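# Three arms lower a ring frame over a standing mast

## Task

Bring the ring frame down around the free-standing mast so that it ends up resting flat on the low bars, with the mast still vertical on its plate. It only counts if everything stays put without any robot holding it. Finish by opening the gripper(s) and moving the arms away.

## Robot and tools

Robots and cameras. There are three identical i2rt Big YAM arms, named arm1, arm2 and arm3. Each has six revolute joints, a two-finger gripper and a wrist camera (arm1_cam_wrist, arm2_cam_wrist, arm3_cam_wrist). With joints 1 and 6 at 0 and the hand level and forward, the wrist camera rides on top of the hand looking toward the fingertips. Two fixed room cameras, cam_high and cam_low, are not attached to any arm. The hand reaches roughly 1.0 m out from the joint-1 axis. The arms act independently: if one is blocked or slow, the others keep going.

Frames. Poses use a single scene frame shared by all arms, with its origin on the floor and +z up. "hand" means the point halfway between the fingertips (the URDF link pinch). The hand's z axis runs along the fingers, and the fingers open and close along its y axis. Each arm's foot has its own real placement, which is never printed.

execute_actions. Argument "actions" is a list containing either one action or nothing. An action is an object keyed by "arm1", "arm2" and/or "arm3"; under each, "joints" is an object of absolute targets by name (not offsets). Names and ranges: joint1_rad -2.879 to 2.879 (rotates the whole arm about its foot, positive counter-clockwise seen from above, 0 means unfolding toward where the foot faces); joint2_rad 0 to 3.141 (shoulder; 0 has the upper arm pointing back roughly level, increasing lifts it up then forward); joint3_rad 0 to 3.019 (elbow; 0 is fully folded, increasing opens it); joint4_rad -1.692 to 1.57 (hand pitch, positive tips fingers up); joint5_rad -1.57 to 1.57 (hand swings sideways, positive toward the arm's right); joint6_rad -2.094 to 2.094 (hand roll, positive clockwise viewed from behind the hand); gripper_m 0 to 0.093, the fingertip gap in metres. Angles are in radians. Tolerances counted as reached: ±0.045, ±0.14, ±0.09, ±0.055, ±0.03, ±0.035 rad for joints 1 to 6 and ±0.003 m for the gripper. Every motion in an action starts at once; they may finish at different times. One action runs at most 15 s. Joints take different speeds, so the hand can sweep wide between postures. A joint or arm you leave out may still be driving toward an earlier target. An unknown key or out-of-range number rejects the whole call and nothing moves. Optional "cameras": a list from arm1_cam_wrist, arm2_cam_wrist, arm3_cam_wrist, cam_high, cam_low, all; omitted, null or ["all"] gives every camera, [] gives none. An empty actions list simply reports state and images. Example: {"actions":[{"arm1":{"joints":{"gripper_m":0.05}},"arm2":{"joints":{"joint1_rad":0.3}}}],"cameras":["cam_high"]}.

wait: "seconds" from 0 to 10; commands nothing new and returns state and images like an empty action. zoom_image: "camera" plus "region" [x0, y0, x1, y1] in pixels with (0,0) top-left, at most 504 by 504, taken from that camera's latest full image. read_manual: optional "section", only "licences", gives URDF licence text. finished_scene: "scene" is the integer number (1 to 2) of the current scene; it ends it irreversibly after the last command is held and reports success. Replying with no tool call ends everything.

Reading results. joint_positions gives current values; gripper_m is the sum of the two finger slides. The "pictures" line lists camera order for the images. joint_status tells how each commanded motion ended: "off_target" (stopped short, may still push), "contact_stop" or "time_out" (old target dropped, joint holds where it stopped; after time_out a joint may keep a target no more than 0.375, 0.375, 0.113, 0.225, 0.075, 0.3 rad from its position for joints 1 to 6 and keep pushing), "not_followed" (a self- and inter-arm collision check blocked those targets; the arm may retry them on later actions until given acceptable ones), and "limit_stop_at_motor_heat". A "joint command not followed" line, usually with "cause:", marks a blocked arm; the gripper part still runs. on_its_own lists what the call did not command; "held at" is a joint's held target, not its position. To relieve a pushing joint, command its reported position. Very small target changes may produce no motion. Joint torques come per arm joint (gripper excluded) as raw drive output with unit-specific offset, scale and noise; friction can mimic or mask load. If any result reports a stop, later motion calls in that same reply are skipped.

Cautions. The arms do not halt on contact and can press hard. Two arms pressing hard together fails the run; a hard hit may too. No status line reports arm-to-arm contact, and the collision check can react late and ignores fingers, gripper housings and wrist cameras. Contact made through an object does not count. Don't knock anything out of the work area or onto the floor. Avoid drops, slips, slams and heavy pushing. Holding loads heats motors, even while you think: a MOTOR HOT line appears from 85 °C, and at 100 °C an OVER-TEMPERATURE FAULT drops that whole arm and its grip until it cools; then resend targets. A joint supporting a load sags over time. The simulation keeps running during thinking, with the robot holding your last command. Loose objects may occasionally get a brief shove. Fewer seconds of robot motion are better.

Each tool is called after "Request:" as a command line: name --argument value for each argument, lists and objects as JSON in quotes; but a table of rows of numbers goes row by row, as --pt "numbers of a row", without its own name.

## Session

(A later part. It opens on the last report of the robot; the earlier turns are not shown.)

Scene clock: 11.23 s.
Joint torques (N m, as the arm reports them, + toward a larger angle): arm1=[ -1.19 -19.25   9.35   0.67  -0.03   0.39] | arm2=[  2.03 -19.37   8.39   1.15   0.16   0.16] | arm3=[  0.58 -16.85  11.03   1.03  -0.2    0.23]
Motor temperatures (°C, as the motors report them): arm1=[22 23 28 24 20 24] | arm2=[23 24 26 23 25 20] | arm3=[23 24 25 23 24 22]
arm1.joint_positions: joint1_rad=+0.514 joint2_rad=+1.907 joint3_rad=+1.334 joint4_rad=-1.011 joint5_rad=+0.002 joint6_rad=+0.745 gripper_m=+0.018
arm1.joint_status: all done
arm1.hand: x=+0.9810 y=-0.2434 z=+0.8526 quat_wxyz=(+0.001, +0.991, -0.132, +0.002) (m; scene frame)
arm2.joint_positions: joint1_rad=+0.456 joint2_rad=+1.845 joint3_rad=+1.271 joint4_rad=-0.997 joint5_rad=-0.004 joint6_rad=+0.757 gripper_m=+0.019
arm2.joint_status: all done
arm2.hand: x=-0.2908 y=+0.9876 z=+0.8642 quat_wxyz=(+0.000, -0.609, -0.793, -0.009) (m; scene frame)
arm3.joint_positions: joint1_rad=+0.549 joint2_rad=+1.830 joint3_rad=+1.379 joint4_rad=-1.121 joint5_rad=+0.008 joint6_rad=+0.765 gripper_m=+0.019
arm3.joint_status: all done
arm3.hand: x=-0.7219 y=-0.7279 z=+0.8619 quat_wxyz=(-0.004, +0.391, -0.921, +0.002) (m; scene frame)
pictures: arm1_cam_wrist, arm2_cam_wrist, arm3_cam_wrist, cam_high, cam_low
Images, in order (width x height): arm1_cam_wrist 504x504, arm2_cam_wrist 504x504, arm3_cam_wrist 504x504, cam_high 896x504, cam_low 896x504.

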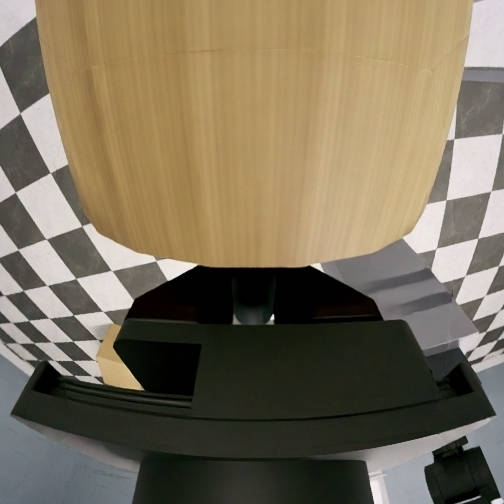

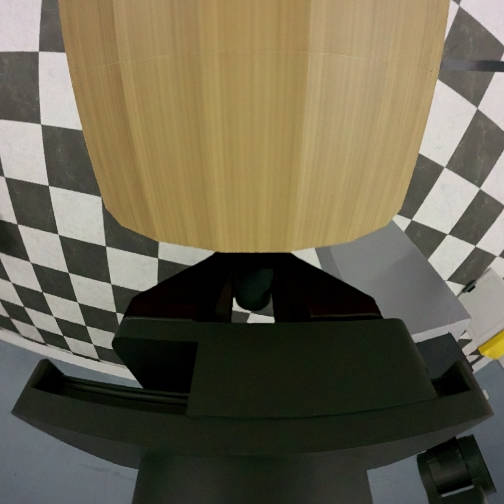

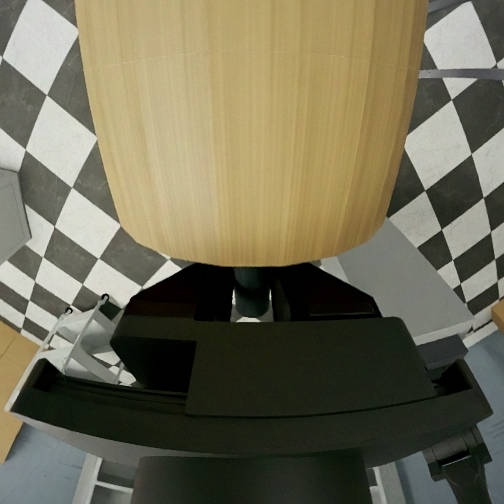

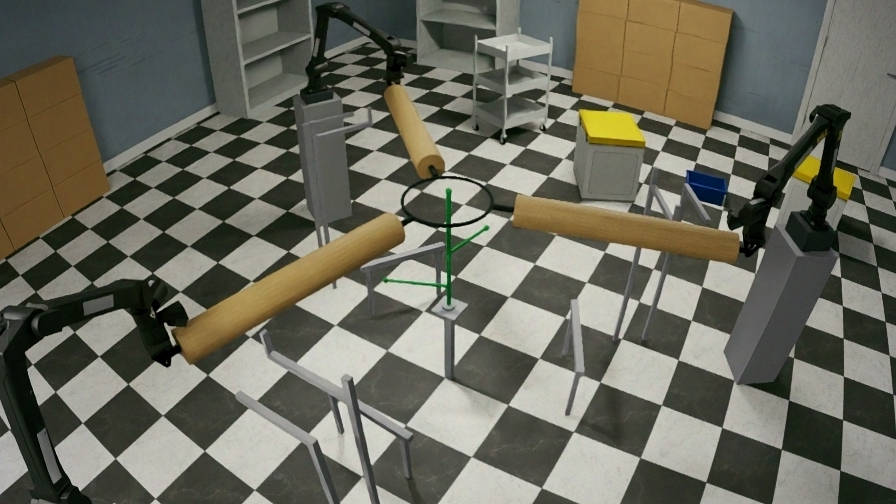

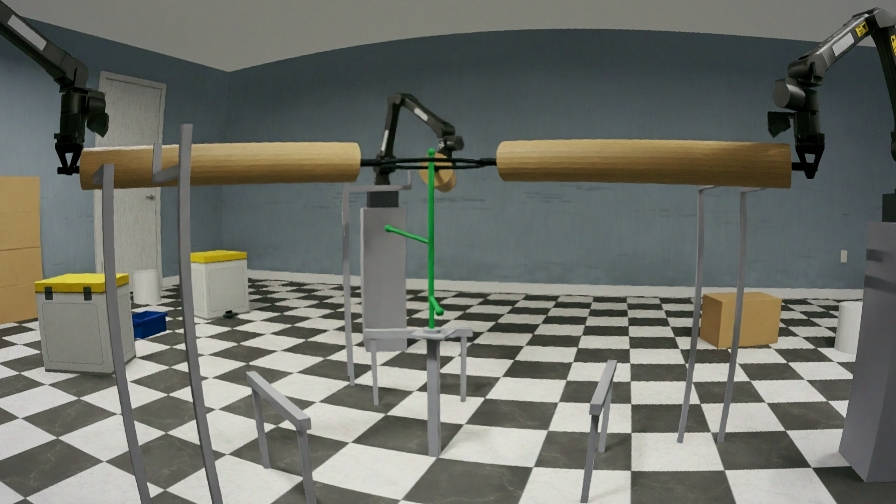

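Request:
execute_actions --actions '[{"arm1":{"joints":{"joint2_rad":2.05,"joint3_rad":1.283,"joint4_rad":-0.743}},"arm2":{"joints":{"joint2_rad":1.995,"joint3_rad":1.222,"joint4_rad":-0.708}},"arm3":{"joints":{"joint2_rad":1.963,"joint3_rad":1.292,"joint4_rad":-0.825}}}]' --cameras '["cam_high","cam_low"]'

Request:
zoom_image --camera "cam_high" --region '[370,170,530,330]'

Request:
zoom_image --camera "cam_low" --region '[340,140,540,340]'

Scene clock: 12.53 s.
Joint torques (N m, as the arm reports them, + toward a larger angle): arm1=[ -0.98 -19.78   7.69   0.7    0.02   0.34] | arm2=[  1.8  -20.28   6.97   1.2    0.27   0.15] | arm3=[  0.5  -18.54   9.42   0.99  -0.16   0.16]
Motor temperatures (°C, as the motors report them): arm1=[22 23 28 24 20 24] | arm2=[23 24 26 23 25 20] | arm3=[23 24 25 23 24 22]
arm1.joint_positions: joint1_rad=+0.517 joint2_rad=+2.093 joint3_rad=+1.271 joint4_rad=-0.751 joint5_rad=+0.002 joint6_rad=+0.750 gripper_m=+0.018
arm1.joint_status: all done
arm1.hand: x=+0.9805 y=-0.2461 z=+0.7390 quat_wxyz=(+0.004, +0.991, -0.133, -0.002) (m; scene frame)
arm2.joint_positions: joint1_rad=+0.458 joint2_rad=+2.038 joint3_rad=+1.203 joint4_rad=-0.722 joint5_rad=-0.006 joint6_rad=+0.761 gripper_m=+0.019
arm2.joint_status: all done
arm2.hand: x=-0.2871 y=+0.9891 z=+0.7494 quat_wxyz=(-0.006, -0.610, -0.793, -0.011) (m; scene frame)
arm3.joint_positions: joint1_rad=+0.553 joint2_rad=+2.003 joint3_rad=+1.277 joint4_rad=-0.842 joint5_rad=+0.006 joint6_rad=+0.771 gripper_m=+0.019
arm3.joint_status: all done
arm3.hand: x=-0.7240 y=-0.7269 z=+0.7420 quat_wxyz=(-0.005, +0.390, -0.921, -0.001) (m; scene frame)
pictures: cam_high, cam_low
Images, in order (width x height): cam_high 896x504, cam_low 896x504.

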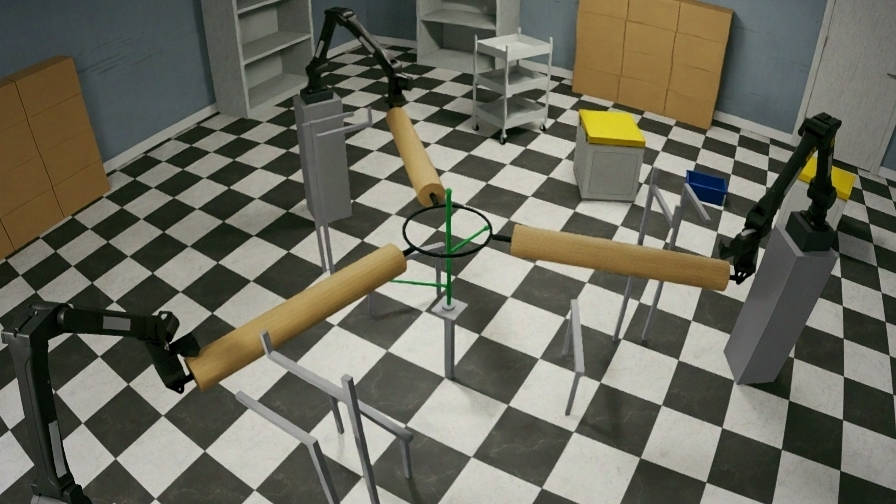

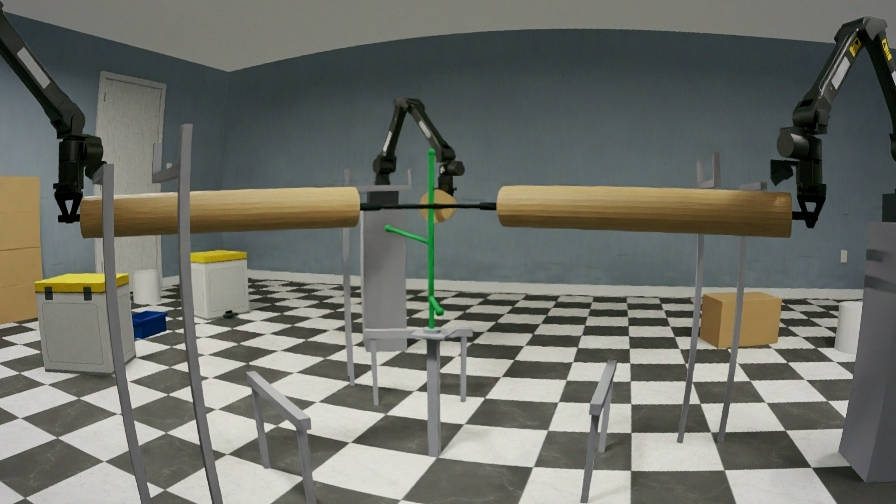

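Region (370, 170, 530, 330) of cam_high's 896x504 image, scaled by 3.150, with more detail than that image has.

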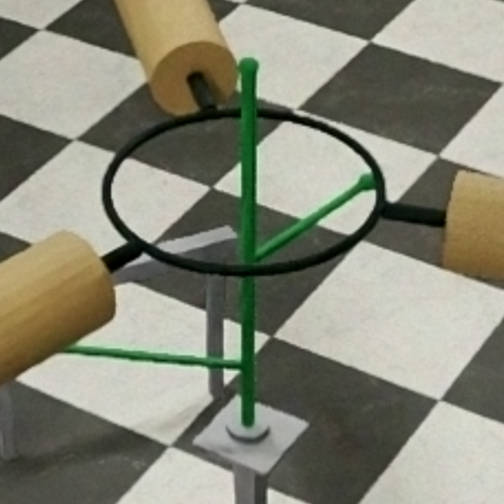

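Region (340, 140, 540, 340) of cam_low's 896x504 image, scaled by 2.520, with more detail than that image has.

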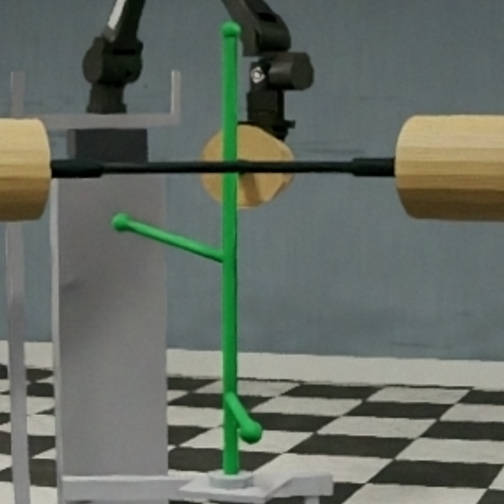

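Request:
execute_actions --actions '[{"arm1":{"joints":{"joint1_rad":0.45,"joint2_rad":2.13,"joint3_rad":1.43,"joint4_rad":-0.805,"joint6_rad":0.68}},"arm2":{"joints":{"joint1_rad":0.43,"joint2_rad":1.93,"joint3_rad":1.07,"joint4_rad":-0.62,"joint6_rad":0.73}},"arm3":{"joints":{"joint1_rad":0.64,"joint2_rad":2.02,"joint3_rad":1.385,"joint4_rad":-0.865,"joint6_rad":0.865}}}]' --cameras '[]'

Request:
execute_actions --actions '[{"arm1":{"joints":{"joint1_rad":0.39,"joint2_rad":2.20,"joint3_rad":1.548,"joint4_rad":-0.848,"joint6_rad":0.62}},"arm2":{"joints":{"joint1_rad":0.402,"joint2_rad":1.875,"joint3_rad":0.925,"joint4_rad":-0.53,"joint6_rad":0.703}},"arm3":{"joints":{"joint1_rad":0.717,"joint2_rad":2.065,"joint3_rad":1.456,"joint4_rad":-0.885,"joint6_rad":0.942}}}]' --cameras '["cam_high","cam_low"]'

Request:
zoom_image --camera "cam_high" --region '[370,170,530,330]'

Request:
zoom_image --camera "cam_low" --region '[320,140,520,340]'

Scene clock: 14.03 s.
Joint torques (N m, as the arm reports them, + toward a larger angle): arm1=[ -0.89 -18.17  11.36   0.42   0.28   0.15] | arm2=[  2.17 -18.34   6.74   1.3    0.05  -0.05] | arm3=[  0.13 -16.81  13.15   0.26  -0.36   0.15]
Motor temperatures (°C, as the motors report them): arm1=[22 23 28 24 20 24] | arm2=[23 24 26 23 25 20] | arm3=[23 24 25 23 24 22]
arm1.joint_positions: joint1_rad=+0.449 joint2_rad=+2.136 joint3_rad=+1.378 joint4_rad=-0.803 joint5_rad=-0.004 joint6_rad=+0.680 gripper_m=+0.018
arm1.joint_status: all done
arm1.hand: x=+0.9359 y=-0.2282 z=+0.7451 quat_wxyz=(+0.010, +0.991, -0.132, -0.005) (m; scene frame)
arm2.joint_positions: joint1_rad=+0.433 joint2_rad=+1.971 joint3_rad=+1.048 joint4_rad=-0.637 joint5_rad=-0.001 joint6_rad=+0.736 gripper_m=+0.019
arm2.joint_status: all done
arm2.hand: x=-0.3345 y=+1.0033 z=+0.7425 quat_wxyz=(-0.005, -0.610, -0.792, -0.008) (m; scene frame)
arm3.joint_positions: joint1_rad=+0.635 joint2_rad=+2.032 joint3_rad=+1.328 joint4_rad=-0.863 joint5_rad=+0.013 joint6_rad=+0.851 gripper_m=+0.019
arm3.joint_status: all done
arm3.hand: x=-0.7671 y=-0.7141 z=+0.7416 quat_wxyz=(-0.008, +0.390, -0.921, +0.000) (m; scene frame)
pictures: none
No camera images: the call's "cameras" was empty. Leave "cameras" out to get every camera's image.

Scene clock: 14.97 s.
Joint torques (N m, as the arm reports them, + toward a larger angle): arm1=[ -2.11 -19.47  11.28   0.4    0.28   0.18] | arm2=[  1.67 -16.89   6.29   1.4    0.09  -0.01] | arm3=[  0.02 -17.52  13.4    0.38  -0.38   0.2 ]
Motor temperatures (°C, as the motors report them): arm1=[22 23 28 24 20 24] | arm2=[23 24 26 23 25 20] | arm3=[23 24 25 23 24 22]
arm1.joint_positions: joint1_rad=+0.391 joint2_rad=+2.211 joint3_rad=+1.497 joint4_rad=-0.843 joint5_rad=-0.005 joint6_rad=+0.620 gripper_m=+0.018
arm1.joint_status: all done
arm1.hand: x=+0.8926 y=-0.2095 z=+0.7378 quat_wxyz=(+0.011, +0.991, -0.131, -0.007) (m; scene frame)
arm2.joint_positions: joint1_rad=+0.404 joint2_rad=+1.915 joint3_rad=+0.902 joint4_rad=-0.549 joint5_rad=-0.002 joint6_rad=+0.706 gripper_m=+0.019
arm2.joint_status: all done
arm2.hand: x=-0.3802 y=+1.0191 z=+0.7343 quat_wxyz=(-0.005, -0.609, -0.793, -0.008) (m; scene frame)
arm3.joint_positions: joint1_rad=+0.707 joint2_rad=+2.082 joint3_rad=+1.399 joint4_rad=-0.886 joint5_rad=+0.013 joint6_rad=+0.923 gripper_m=+0.019
arm3.joint_status: all done
arm3.hand: x=-0.8092 y=-0.6991 z=+0.7356 quat_wxyz=(-0.008, +0.391, -0.920, +0.001) (m; scene frame)
pictures: cam_high, cam_low
Images, in order (width x height): cam_high 896x504, cam_low 896x504.

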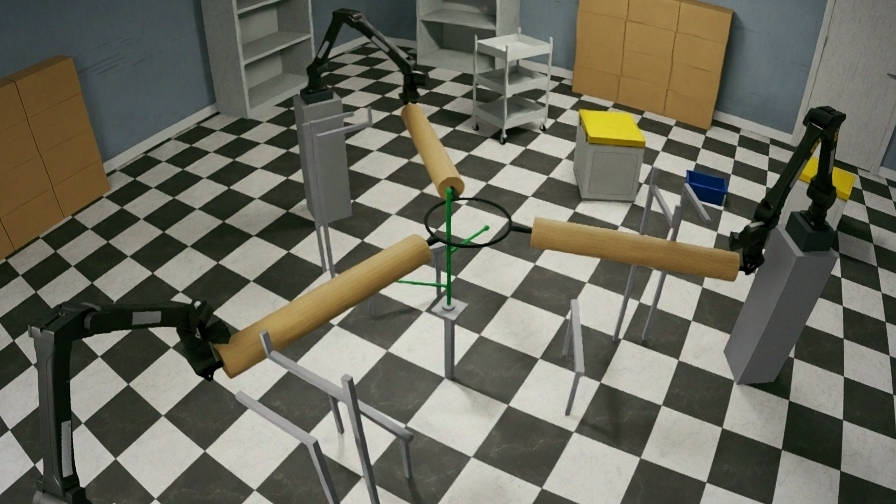

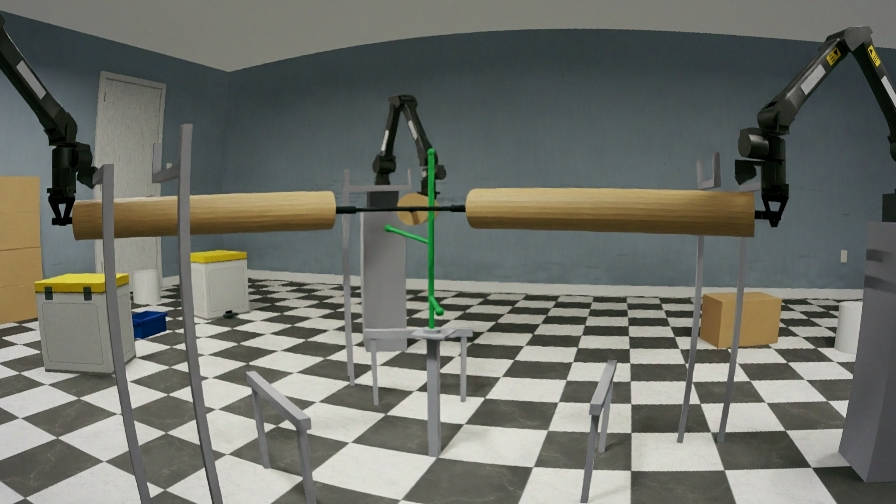

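Region (370, 170, 530, 330) of cam_high's 896x504 image, scaled by 3.150, with more detail than that image has.

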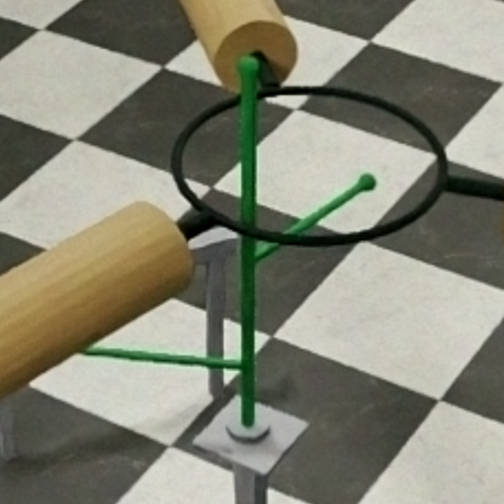

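Region (320, 140, 520, 340) of cam_low's 896x504 image, scaled by 2.520, with more detail than that image has.

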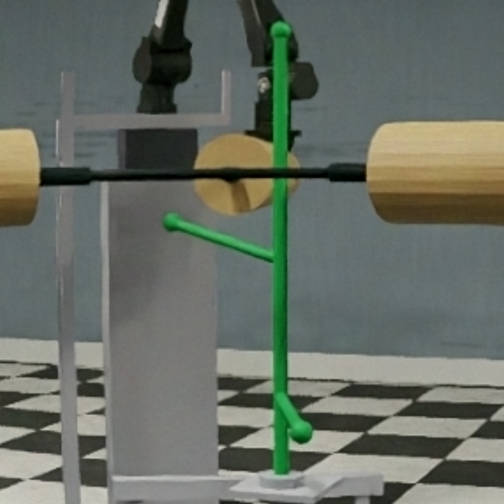

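Request:
execute_actions --actions '[{"arm1":{"joints":{"joint2_rad":2.31,"joint3_rad":1.56,"joint4_rad":-0.733}},"arm2":{"joints":{"joint2_rad":2.025,"joint3_rad":0.955,"joint4_rad":-0.393}},"arm3":{"joints":{"joint2_rad":2.165,"joint3_rad":1.45,"joint4_rad":-0.752}}}]' --cameras '["cam_high","cam_low"]'

Request:
zoom_image --camera "cam_high" --region '[370,170,530,330]'

Scene clock: 16.23 s.
Joint torques (N m, as the arm reports them, + toward a larger angle): arm1=[ -0.97 -21.21  10.8    0.35   0.12   0.12] | arm2=[  1.25 -16.78   6.81   1.49   0.25  -0.02] | arm3=[  0.91 -19.68  12.02   1.13  -0.23   0.23]
Motor temperatures (°C, as the motors report them): arm1=[22 23 28 24 20 24] | arm2=[23 24 26 23 25 20] | arm3=[23 24 25 23 24 22]
arm1.joint_positions: joint1_rad=+0.393 joint2_rad=+2.337 joint3_rad=+1.506 joint4_rad=-0.733 joint5_rad=-0.001 joint6_rad=+0.623 gripper_m=+0.018
arm1.joint_status: all done
arm1.hand: x=+0.8943 y=-0.2101 z=+0.6684 quat_wxyz=(+0.007, +0.991, -0.131, -0.005) (m; scene frame)
arm2.joint_positions: joint1_rad=+0.410 joint2_rad=+2.052 joint3_rad=+0.911 joint4_rad=-0.414 joint5_rad=-0.006 joint6_rad=+0.708 gripper_m=+0.019
arm2.joint_status: all done
arm2.hand: x=-0.3763 y=+1.0210 z=+0.6817 quat_wxyz=(-0.008, -0.608, -0.794, -0.011) (m; scene frame)
arm3.joint_positions: joint1_rad=+0.705 joint2_rad=+2.203 joint3_rad=+1.399 joint4_rad=-0.770 joint5_rad=+0.009 joint6_rad=+0.925 gripper_m=+0.019
arm3.joint_status: all done
arm3.hand: x=-0.8087 y=-0.6974 z=+0.6698 quat_wxyz=(-0.005, +0.389, -0.921, +0.003) (m; scene frame)
pictures: cam_high, cam_low
Images, in order (width x height): cam_high 896x504, cam_low 896x504.

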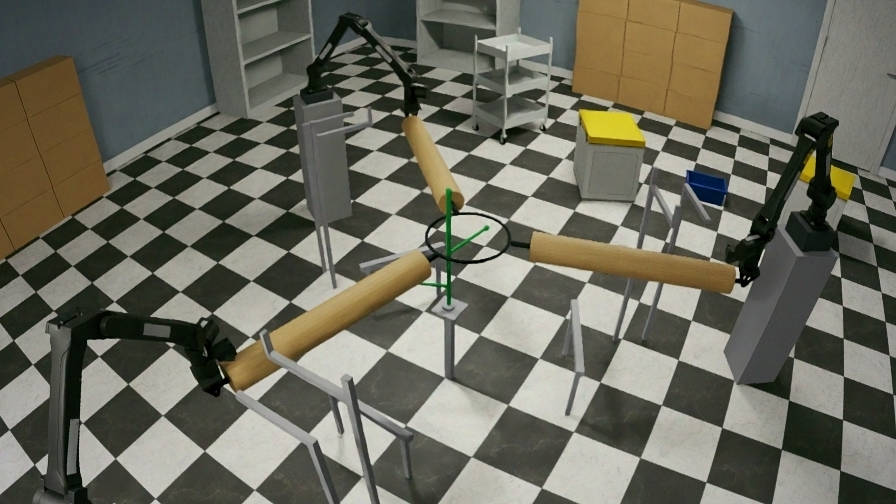

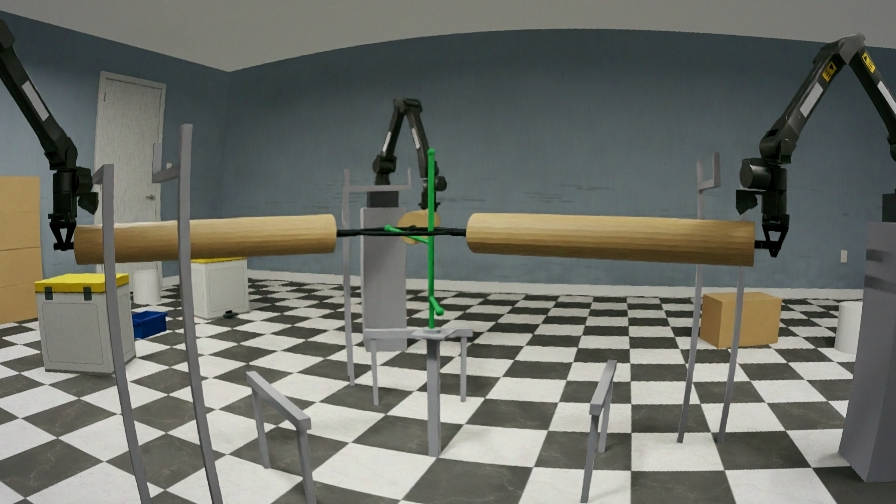

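Region (370, 170, 530, 330) of cam_high's 896x504 image, scaled by 3.150, with more detail than that image has.

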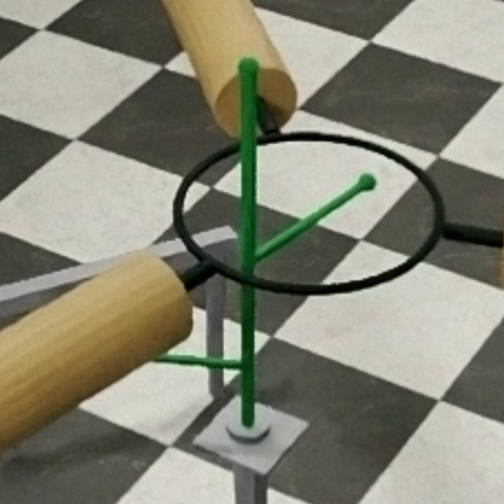

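Request:
execute_actions --actions '[{"arm1":{"joints":{"joint2_rad":2.468,"joint3_rad":1.615,"joint4_rad":-0.636}},"arm2":{"joints":{"joint2_rad":2.238,"joint3_rad":1.005,"joint4_rad":-0.235}},"arm3":{"joints":{"joint2_rad":2.312,"joint3_rad":1.478,"joint4_rad":-0.625}}}]' --cameras '["cam_low"]'

Request:
execute_actions --actions '[{"arm1":{"joints":{"joint1_rad":0.524,"joint2_rad":2.353,"joint3_rad":1.335,"joint4_rad":-0.483,"joint6_rad":0.762}},"arm2":{"joints":{"joint1_rad":0.457,"joint2_rad":2.338,"joint3_rad":1.292,"joint4_rad":-0.447,"joint6_rad":0.767}},"arm3":{"joints":{"joint1_rad":0.545,"joint2_rad":2.24,"joint3_rad":1.303,"joint4_rad":-0.546,"joint6_rad":0.762}}}]' --cameras '["cam_high","cam_low"]'

Request:
zoom_image --camera "cam_high" --region '[360,180,520,340]'

Request:
zoom_image --camera "cam_low" --region '[340,170,540,370]'

Scene clock: 17.63 s.
Joint torques (N m, as the arm reports them, + toward a larger angle): arm1=[ -2.05 -21.63   9.84   0.35   0.25   0.04] | arm2=[  1.96 -17.65   5.08   1.55   0.22  -0.05] | arm3=[  0.2  -19.89  11.87   0.8   -0.11   0.15]
Motor temperatures (°C, as the motors report them): arm1=[22 23 28 24 20 24] | arm2=[23 24 26 23 25 20] | arm3=[23 24 25 23 24 22]
arm1.joint_positions: joint1_rad=+0.400 joint2_rad=+2.495 joint3_rad=+1.566 joint4_rad=-0.637 joint5_rad=-0.003 joint6_rad=+0.630 gripper_m=+0.018
arm1.joint_status: all done
arm1.hand: x=+0.8934 y=-0.2156 z=+0.5925 quat_wxyz=(+0.008, +0.991, -0.131, -0.003) (m; scene frame)
arm2.joint_positions: joint1_rad=+0.406 joint2_rad=+2.268 joint3_rad=+0.970 joint4_rad=-0.257 joint5_rad=-0.004 joint6_rad=+0.710 gripper_m=+0.019
arm2.joint_status: all done
arm2.hand: x=-0.3735 y=+1.0184 z=+0.6036 quat_wxyz=(-0.008, -0.610, -0.792, -0.010) (m; scene frame)
arm3.joint_positions: joint1_rad=+0.708 joint2_rad=+2.351 joint3_rad=+1.416 joint4_rad=-0.638 joint5_rad=+0.006 joint6_rad=+0.928 gripper_m=+0.019
arm3.joint_status: all done
arm3.hand: x=-0.8106 y=-0.6997 z=+0.5935 quat_wxyz=(-0.004, +0.389, -0.921, +0.002) (m; scene frame)
pictures: cam_low
Images, in order (width x height): cam_low 896x504.

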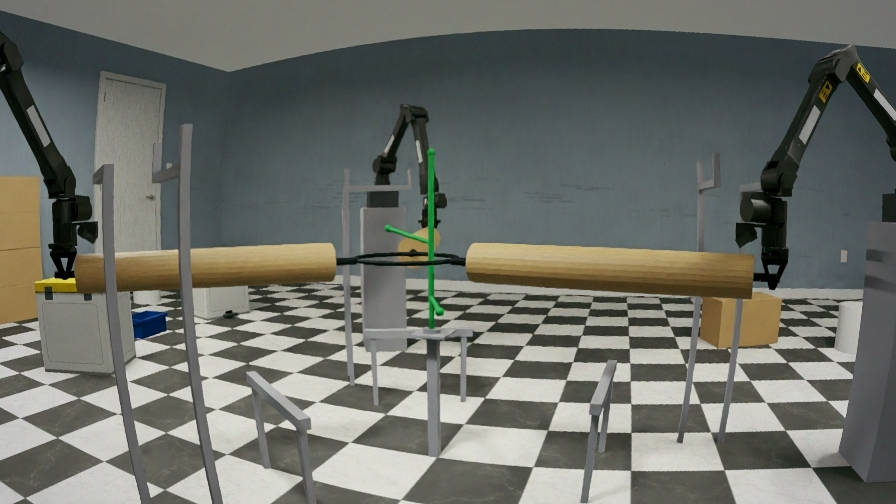

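Scene clock: 18.80 s.
Joint torques (N m, as the arm reports them, + toward a larger angle): arm1=[ -1.76 -21.25   5.86   0.41  -0.05   0.09] | arm2=[  1.13 -19.29   5.85   0.64   0.27  -0.04] | arm3=[  0.01 -18.08   8.42   1.26   0.3    0.05]
Motor temperatures (°C, as the motors report them): arm1=[22 23 28 24 20 24] | arm2=[23 24 26 23 25 20] | arm3=[23 24 25 23 24 22]
arm1.joint_positions: joint1_rad=+0.532 joint2_rad=+2.408 joint3_rad=+1.320 joint4_rad=-0.486 joint5_rad=+0.003 joint6_rad=+0.769 gripper_m=+0.018
arm1.joint_status: all done
arm1.hand: x=+0.9869 y=-0.2528 z=+0.5893 quat_wxyz=(+0.003, +0.991, -0.135, -0.002) (m; scene frame)
arm2.joint_positions: joint1_rad=+0.468 joint2_rad=+2.353 joint3_rad=+1.268 joint4_rad=-0.447 joint5_rad=-0.007 joint6_rad=+0.772 gripper_m=+0.019
arm2.joint_status: all done
arm2.hand: x=-0.2726 y=+0.9884 z=+0.6086 quat_wxyz=(-0.019, -0.610, -0.792, -0.013) (m; scene frame)
arm3.joint_positions: joint1_rad=+0.544 joint2_rad=+2.266 joint3_rad=+1.277 joint4_rad=-0.568 joint5_rad=-0.003 joint6_rad=+0.760 gripper_m=+0.019
arm3.joint_status: all done
arm3.hand: x=-0.7205 y=-0.7261 z=+0.6078 quat_wxyz=(-0.002, +0.391, -0.920, -0.006) (m; scene frame)
pictures: cam_high, cam_low
Images, in order (width x height): cam_high 896x504, cam_low 896x504.

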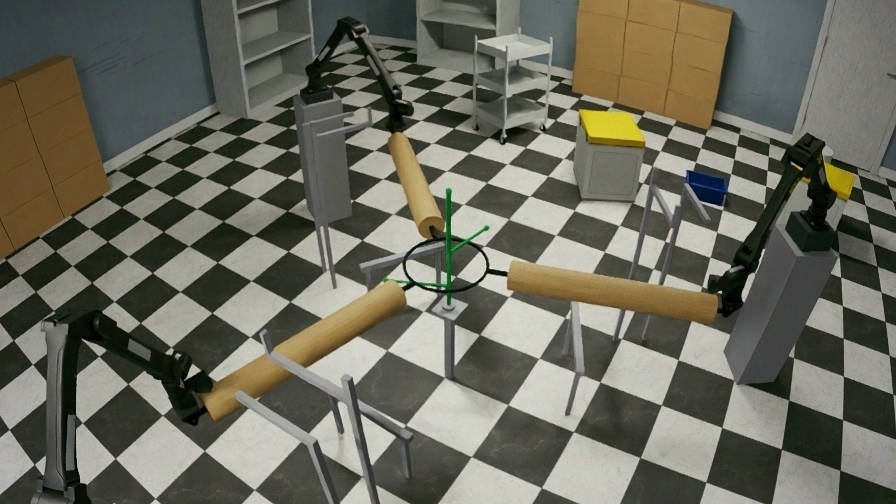

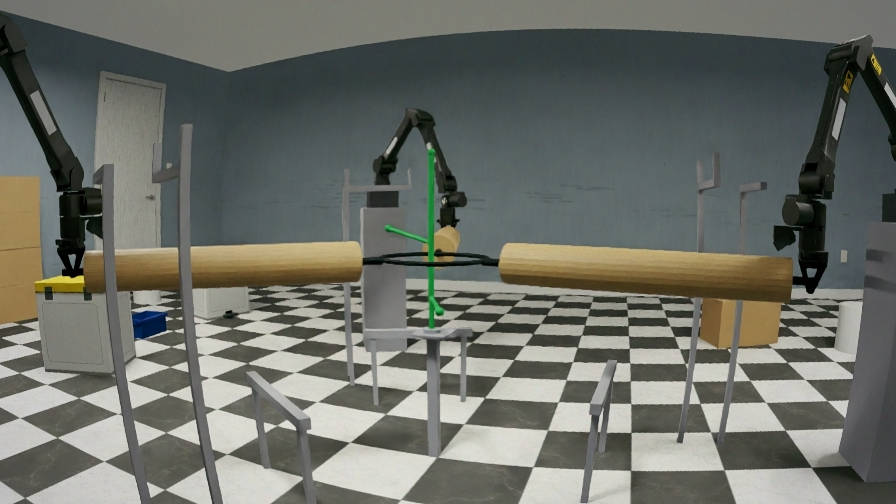

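Region (360, 180, 520, 340) of cam_high's 896x504 image, scaled by 3.150, with more detail than that image has.

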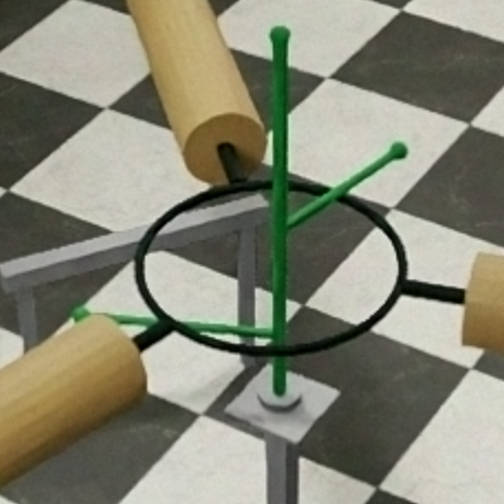

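Region (340, 170, 540, 370) of cam_low's 896x504 image, scaled by 2.520, with more detail than that image has.

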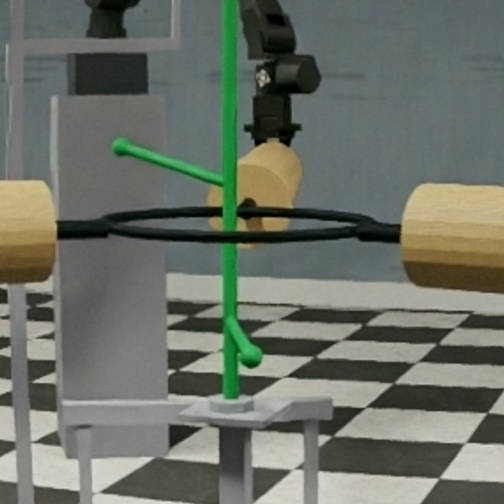

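Request:
execute_actions --actions '[{"arm1":{"joints":{"joint1_rad":0.655,"joint2_rad":2.425,"joint3_rad":1.385,"joint4_rad":-0.47,"joint6_rad":0.895}},"arm2":{"joints":{"joint1_rad":0.40,"joint2_rad":2.455,"joint3_rad":1.52,"joint4_rad":-0.565,"joint6_rad":0.705}},"arm3":{"joints":{"joint1_rad":0.465,"joint2_rad":2.22,"joint3_rad":1.13,"joint4_rad":-0.40,"joint6_rad":0.683}}}]' --cameras '[]'

Request:
execute_actions --actions '[{"arm1":{"joints":{"joint1_rad":0.716,"joint2_rad":2.445,"joint3_rad":1.40,"joint4_rad":-0.465,"joint6_rad":0.955}},"arm2":{"joints":{"joint1_rad":0.368,"joint2_rad":2.515,"joint3_rad":1.64,"joint4_rad":-0.625,"joint6_rad":0.672}},"arm3":{"joints":{"joint1_rad":0.422,"joint2_rad":2.21,"joint3_rad":1.045,"joint4_rad":-0.323,"joint6_rad":0.64}}}]' --cameras '["cam_high","cam_low"]'

Request:
zoom_image --camera "cam_high" --region '[360,180,520,340]'

Request:
zoom_image --camera "cam_low" --region '[340,170,540,370]'

Scene clock: 20.53 s.
Joint torques (N m, as the arm reports them, + toward a larger angle): arm1=[ -1.6  -18.07   8.58   0.84  -0.02   0.18] | arm2=[  1.12 -21.51   6.67   0.26   0.29  -0.09] | arm3=[ -0.92 -17.28   6.81   1.07   0.26   0.  ]
Motor temperatures (°C, as the motors report them): arm1=[22 23 28 24 20 24] | arm2=[23 24 26 23 25 20] | arm3=[23 25 25 23 24 22]
arm1.joint_positions: joint1_rad=+0.657 joint2_rad=+2.431 joint3_rad=+1.334 joint4_rad=-0.483 joint5_rad=+0.003 joint6_rad=+0.893 gripper_m=+0.018
arm1.joint_status: all done
arm1.hand: x=+1.0216 y=-0.3086 z=+0.5804 quat_wxyz=(+0.001, +0.991, -0.134, +0.000) (m; scene frame)
arm2.joint_positions: joint1_rad=+0.409 joint2_rad=+2.471 joint3_rad=+1.494 joint4_rad=-0.556 joint5_rad=-0.007 joint6_rad=+0.713 gripper_m=+0.019
arm2.joint_status: all done
arm2.hand: x=-0.2404 y=+0.9295 z=+0.5909 quat_wxyz=(-0.019, -0.610, -0.792, -0.012) (m; scene frame)
arm3.joint_positions: joint1_rad=+0.466 joint2_rad=+2.254 joint3_rad=+1.105 joint4_rad=-0.422 joint5_rad=-0.003 joint6_rad=+0.684 gripper_m=+0.019
arm3.joint_status: all done
arm3.hand: x=-0.6845 y=-0.7874 z=+0.5821 quat_wxyz=(+0.000, +0.390, -0.921, -0.001) (m; scene frame)
pictures: none
No camera images: the call's "cameras" was empty. Leave "cameras" out to get every camera's image.

Scene clock: 21.40 s.
Joint torques (N m, as the arm reports them, + toward a larger angle): arm1=[ -1.6  -18.5    8.76   0.86  -0.08   0.26] | arm2=[  0.91 -22.65   7.79   0.03   0.32  -0.18] | arm3=[ -0.57 -16.42   5.88   1.36   0.18  -0.02]
Motor temperatures (°C, as the motors report them): arm1=[22 23 28 24 20 24] | arm2=[23 24 26 23 25 20] | arm3=[23 25 25 23 24 22]
arm1.joint_positions: joint1_rad=+0.712 joint2_rad=+2.449 joint3_rad=+1.349 joint4_rad=-0.479 joint5_rad=+0.004 joint6_rad=+0.945 gripper_m=+0.018
arm1.joint_status: all done
arm1.hand: x=+1.0368 y=-0.3331 z=+0.5741 quat_wxyz=(+0.001, +0.991, -0.133, -0.001) (m; scene frame)
arm2.joint_positions: joint1_rad=+0.384 joint2_rad=+2.528 joint3_rad=+1.605 joint4_rad=-0.611 joint5_rad=-0.008 joint6_rad=+0.687 gripper_m=+0.019
arm2.joint_status: all done
arm2.hand: x=-0.2276 y=+0.9021 z=+0.5829 quat_wxyz=(-0.019, -0.610, -0.792, -0.012) (m; scene frame)
arm3.joint_positions: joint1_rad=+0.425 joint2_rad=+2.245 joint3_rad=+1.026 joint4_rad=-0.349 joint5_rad=-0.002 joint6_rad=+0.642 gripper_m=+0.019
arm3.joint_status: all done
arm3.hand: x=-0.6682 y=-0.8155 z=+0.5747 quat_wxyz=(-0.001, +0.390, -0.921, -0.002) (m; scene frame)
pictures: cam_high, cam_low
Images, in order (width x height): cam_high 896x504, cam_low 896x504.

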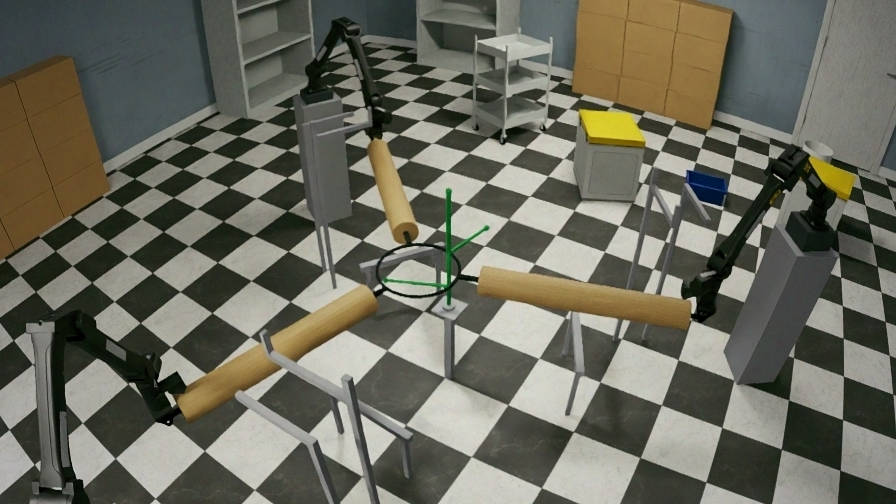

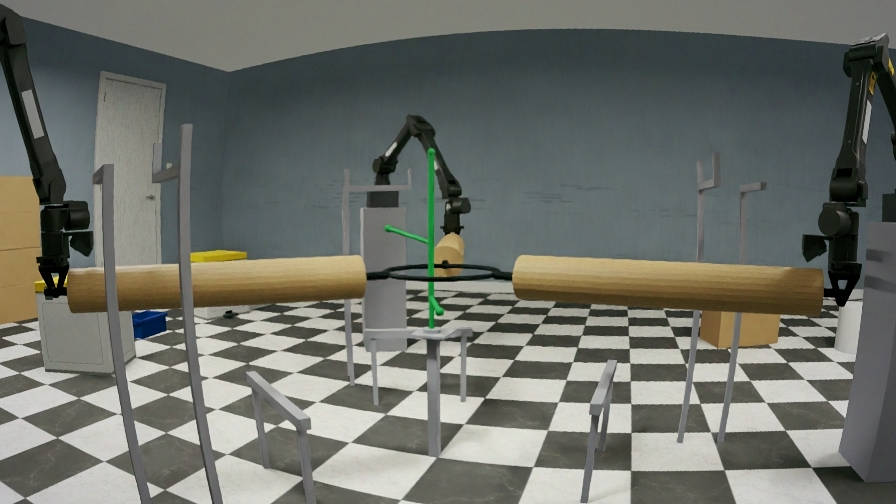

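Region (360, 180, 520, 340) of cam_high's 896x504 image, scaled by 3.150, with more detail than that image has.

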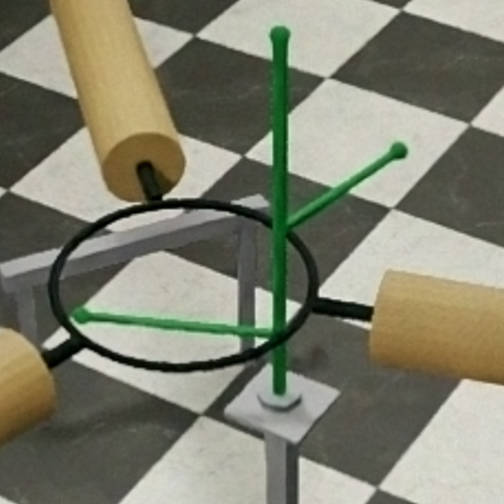

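Region (340, 170, 540, 370) of cam_low's 896x504 image, scaled by 2.520, with more detail than that image has.

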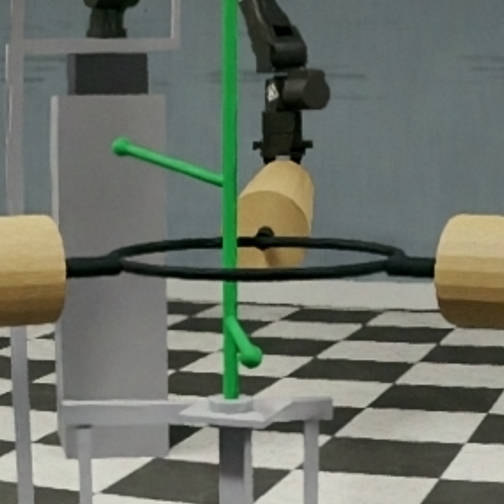

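Request:
execute_actions --actions '[{"arm1":{"joints":{"joint1_rad":0.727,"joint2_rad":2.535,"joint3_rad":1.492,"joint4_rad":-0.465,"joint6_rad":0.963}},"arm2":{"joints":{"joint1_rad":0.345,"joint2_rad":2.578,"joint3_rad":1.68,"joint4_rad":-0.575,"joint6_rad":0.648}},"arm3":{"joints":{"joint1_rad":0.447,"joint2_rad":2.285,"joint3_rad":1.025,"joint4_rad":-0.243,"joint6_rad":0.666}}}]' --cameras '["cam_high","cam_low"]'

Request:
zoom_image --camera "cam_high" --region '[360,180,520,340]'

Request:
zoom_image --camera "cam_low" --region '[340,170,540,370]'

Scene clock: 22.73 s.
Joint torques (N m, as the arm reports them, + toward a larger angle): arm1=[ -1.57 -19.6    8.19   0.57  -0.09   0.27] | arm2=[  0.12 -22.83   8.12   0.93   0.25  -0.18] | arm3=[ -0.94 -15.42   4.84   1.35   0.12  -0.03]
Motor temperatures (°C, as the motors report them): arm1=[22 23 28 24 20 24] | arm2=[23 24 26 23 25 20] | arm3=[23 25 25 23 24 22]
arm1.joint_positions: joint1_rad=+0.718 joint2_rad=+2.549 joint3_rad=+1.447 joint4_rad=-0.473 joint5_rad=+0.005 joint6_rad=+0.955 gripper_m=+0.018
arm1.joint_status: all done
arm1.hand: x=+1.0252 y=-0.3466 z=+0.5393 quat_wxyz=(+0.002, +0.991, -0.135, -0.002) (m; scene frame)
arm2.joint_positions: joint1_rad=+0.360 joint2_rad=+2.594 joint3_rad=+1.640 joint4_rad=-0.582 joint5_rad=-0.007 joint6_rad=+0.665 gripper_m=+0.019
arm2.joint_status: all done
arm2.hand: x=-0.2360 y=+0.8907 z=+0.5523 quat_wxyz=(-0.018, -0.611, -0.792, -0.011) (m; scene frame)
arm3.joint_positions: joint1_rad=+0.450 joint2_rad=+2.308 joint3_rad=+1.012 joint4_rad=-0.268 joint5_rad=+0.000 joint6_rad=+0.667 gripper_m=+0.019
arm3.joint_status: all done
arm3.hand: x=-0.6803 y=-0.8262 z=+0.5468 quat_wxyz=(-0.003, +0.391, -0.921, -0.003) (m; scene frame)
pictures: cam_high, cam_low
Images, in order (width x height): cam_high 896x504, cam_low 896x504.

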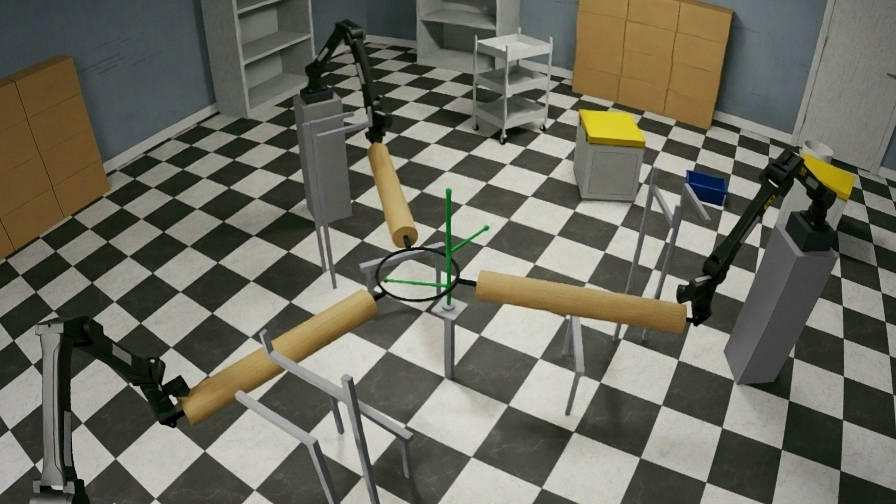

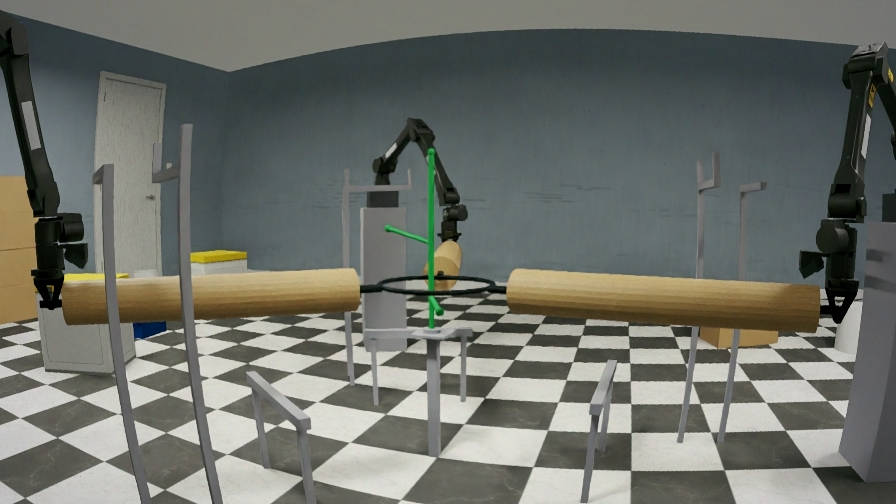

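Region (360, 180, 520, 340) of cam_high's 896x504 image, scaled by 3.150, with more detail than that image has.

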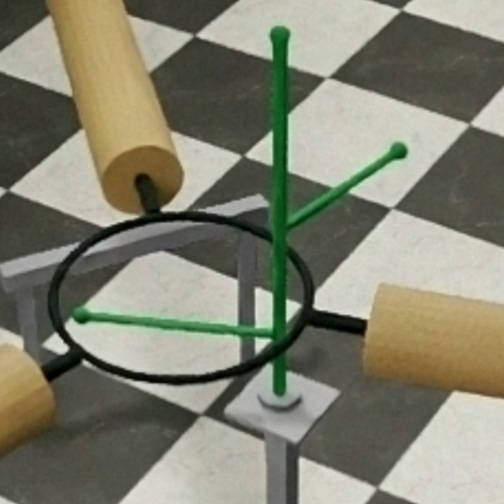

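Region (340, 170, 540, 370) of cam_low's 896x504 image, scaled by 2.520, with more detail than that image has.

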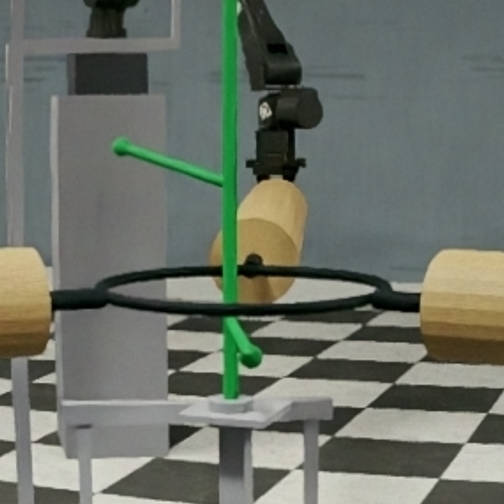

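Request:
execute_actions --actions '[{"arm1":{"joints":{"joint1_rad":0.733,"joint2_rad":2.597,"joint3_rad":1.528,"joint4_rad":-0.44}},"arm2":{"joints":{"joint2_rad":2.642,"joint3_rad":1.727,"joint4_rad":-0.555}},"arm3":{"joints":{"joint1_rad":0.438,"joint2_rad":2.36,"joint3_rad":1.075,"joint4_rad":-0.2}}}]' --cameras '["cam_high","cam_low"]'

Request:
zoom_image --camera "cam_high" --region '[360,180,520,340]'

Request:
zoom_image --camera "cam_low" --region '[340,170,540,370]'

Scene clock: 23.77 s.
Joint torques (N m, as the arm reports them, + toward a larger angle): arm1=[ -1.25 -19.51   8.25   0.77  -0.09   0.13] | arm2=[  0.78 -22.68   7.82   1.     0.22  -0.18] | arm3=[ -1.21 -15.99   6.71   1.     0.12  -0.01]
Motor temperatures (°C, as the motors report them): arm1=[22 23 28 24 20 24] | arm2=[23 24 26 23 25 20] | arm3=[23 25 25 23 24 22]
arm1.joint_positions: joint1_rad=+0.724 joint2_rad=+2.607 joint3_rad=+1.481 joint4_rad=-0.452 joint5_rad=+0.004 joint6_rad=+0.961 gripper_m=+0.018
arm1.joint_status: all done
arm1.hand: x=+1.0275 y=-0.3496 z=+0.5150 quat_wxyz=(+0.001, +0.991, -0.134, -0.001) (m; scene frame)
arm2.joint_positions: joint1_rad=+0.359 joint2_rad=+2.658 joint3_rad=+1.688 joint4_rad=-0.563 joint5_rad=-0.006 joint6_rad=+0.664 gripper_m=+0.019
arm2.joint_status: all done
arm2.hand: x=-0.2329 y=+0.8880 z=+0.5257 quat_wxyz=(-0.020, -0.611, -0.792, -0.010) (m; scene frame)
arm3.joint_positions: joint1_rad=+0.445 joint2_rad=+2.380 joint3_rad=+1.032 joint4_rad=-0.218 joint5_rad=+0.000 joint6_rad=+0.665 gripper_m=+0.019
arm3.joint_status: all done
arm3.hand: x=-0.6782 y=-0.8293 z=+0.5197 quat_wxyz=(-0.002, +0.389, -0.921, -0.003) (m; scene frame)
pictures: cam_high, cam_low
Images, in order (width x height): cam_high 896x504, cam_low 896x504.

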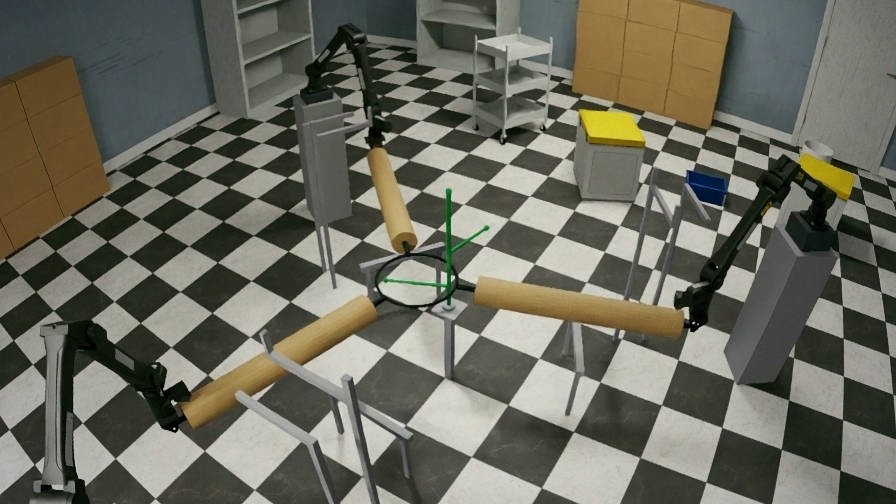

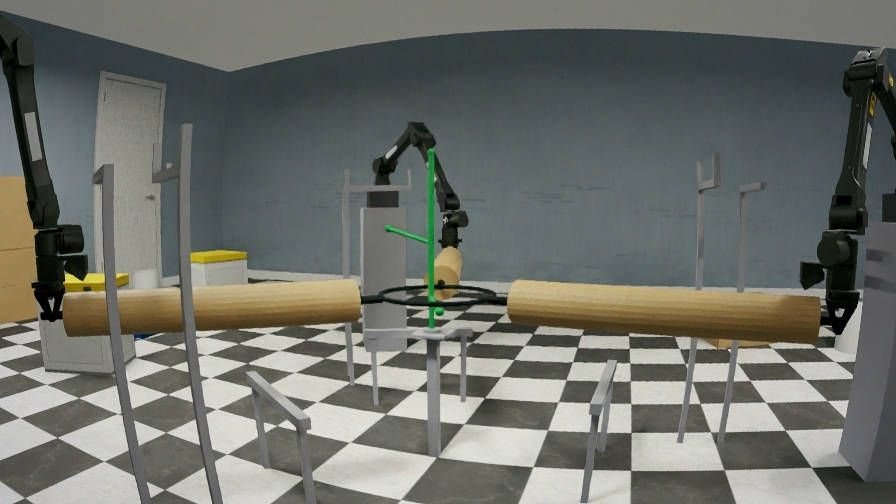

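Region (360, 180, 520, 340) of cam_high's 896x504 image, scaled by 3.150, with more detail than that image has.

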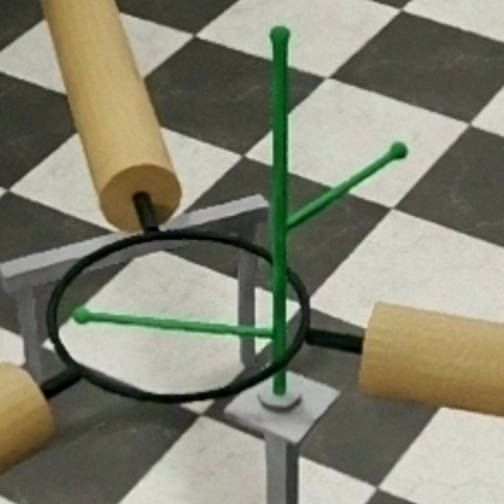

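Region (340, 170, 540, 370) of cam_low's 896x504 image, scaled by 2.520, with more detail than that image has.

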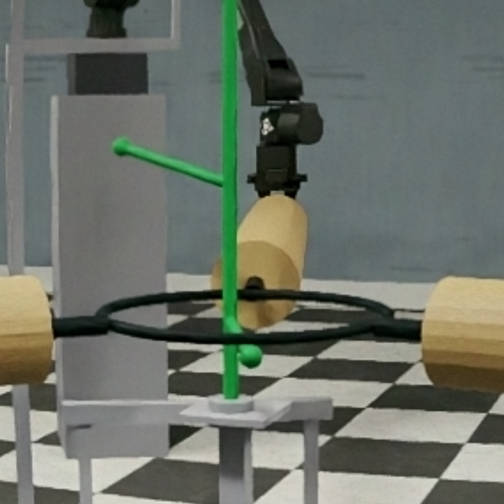

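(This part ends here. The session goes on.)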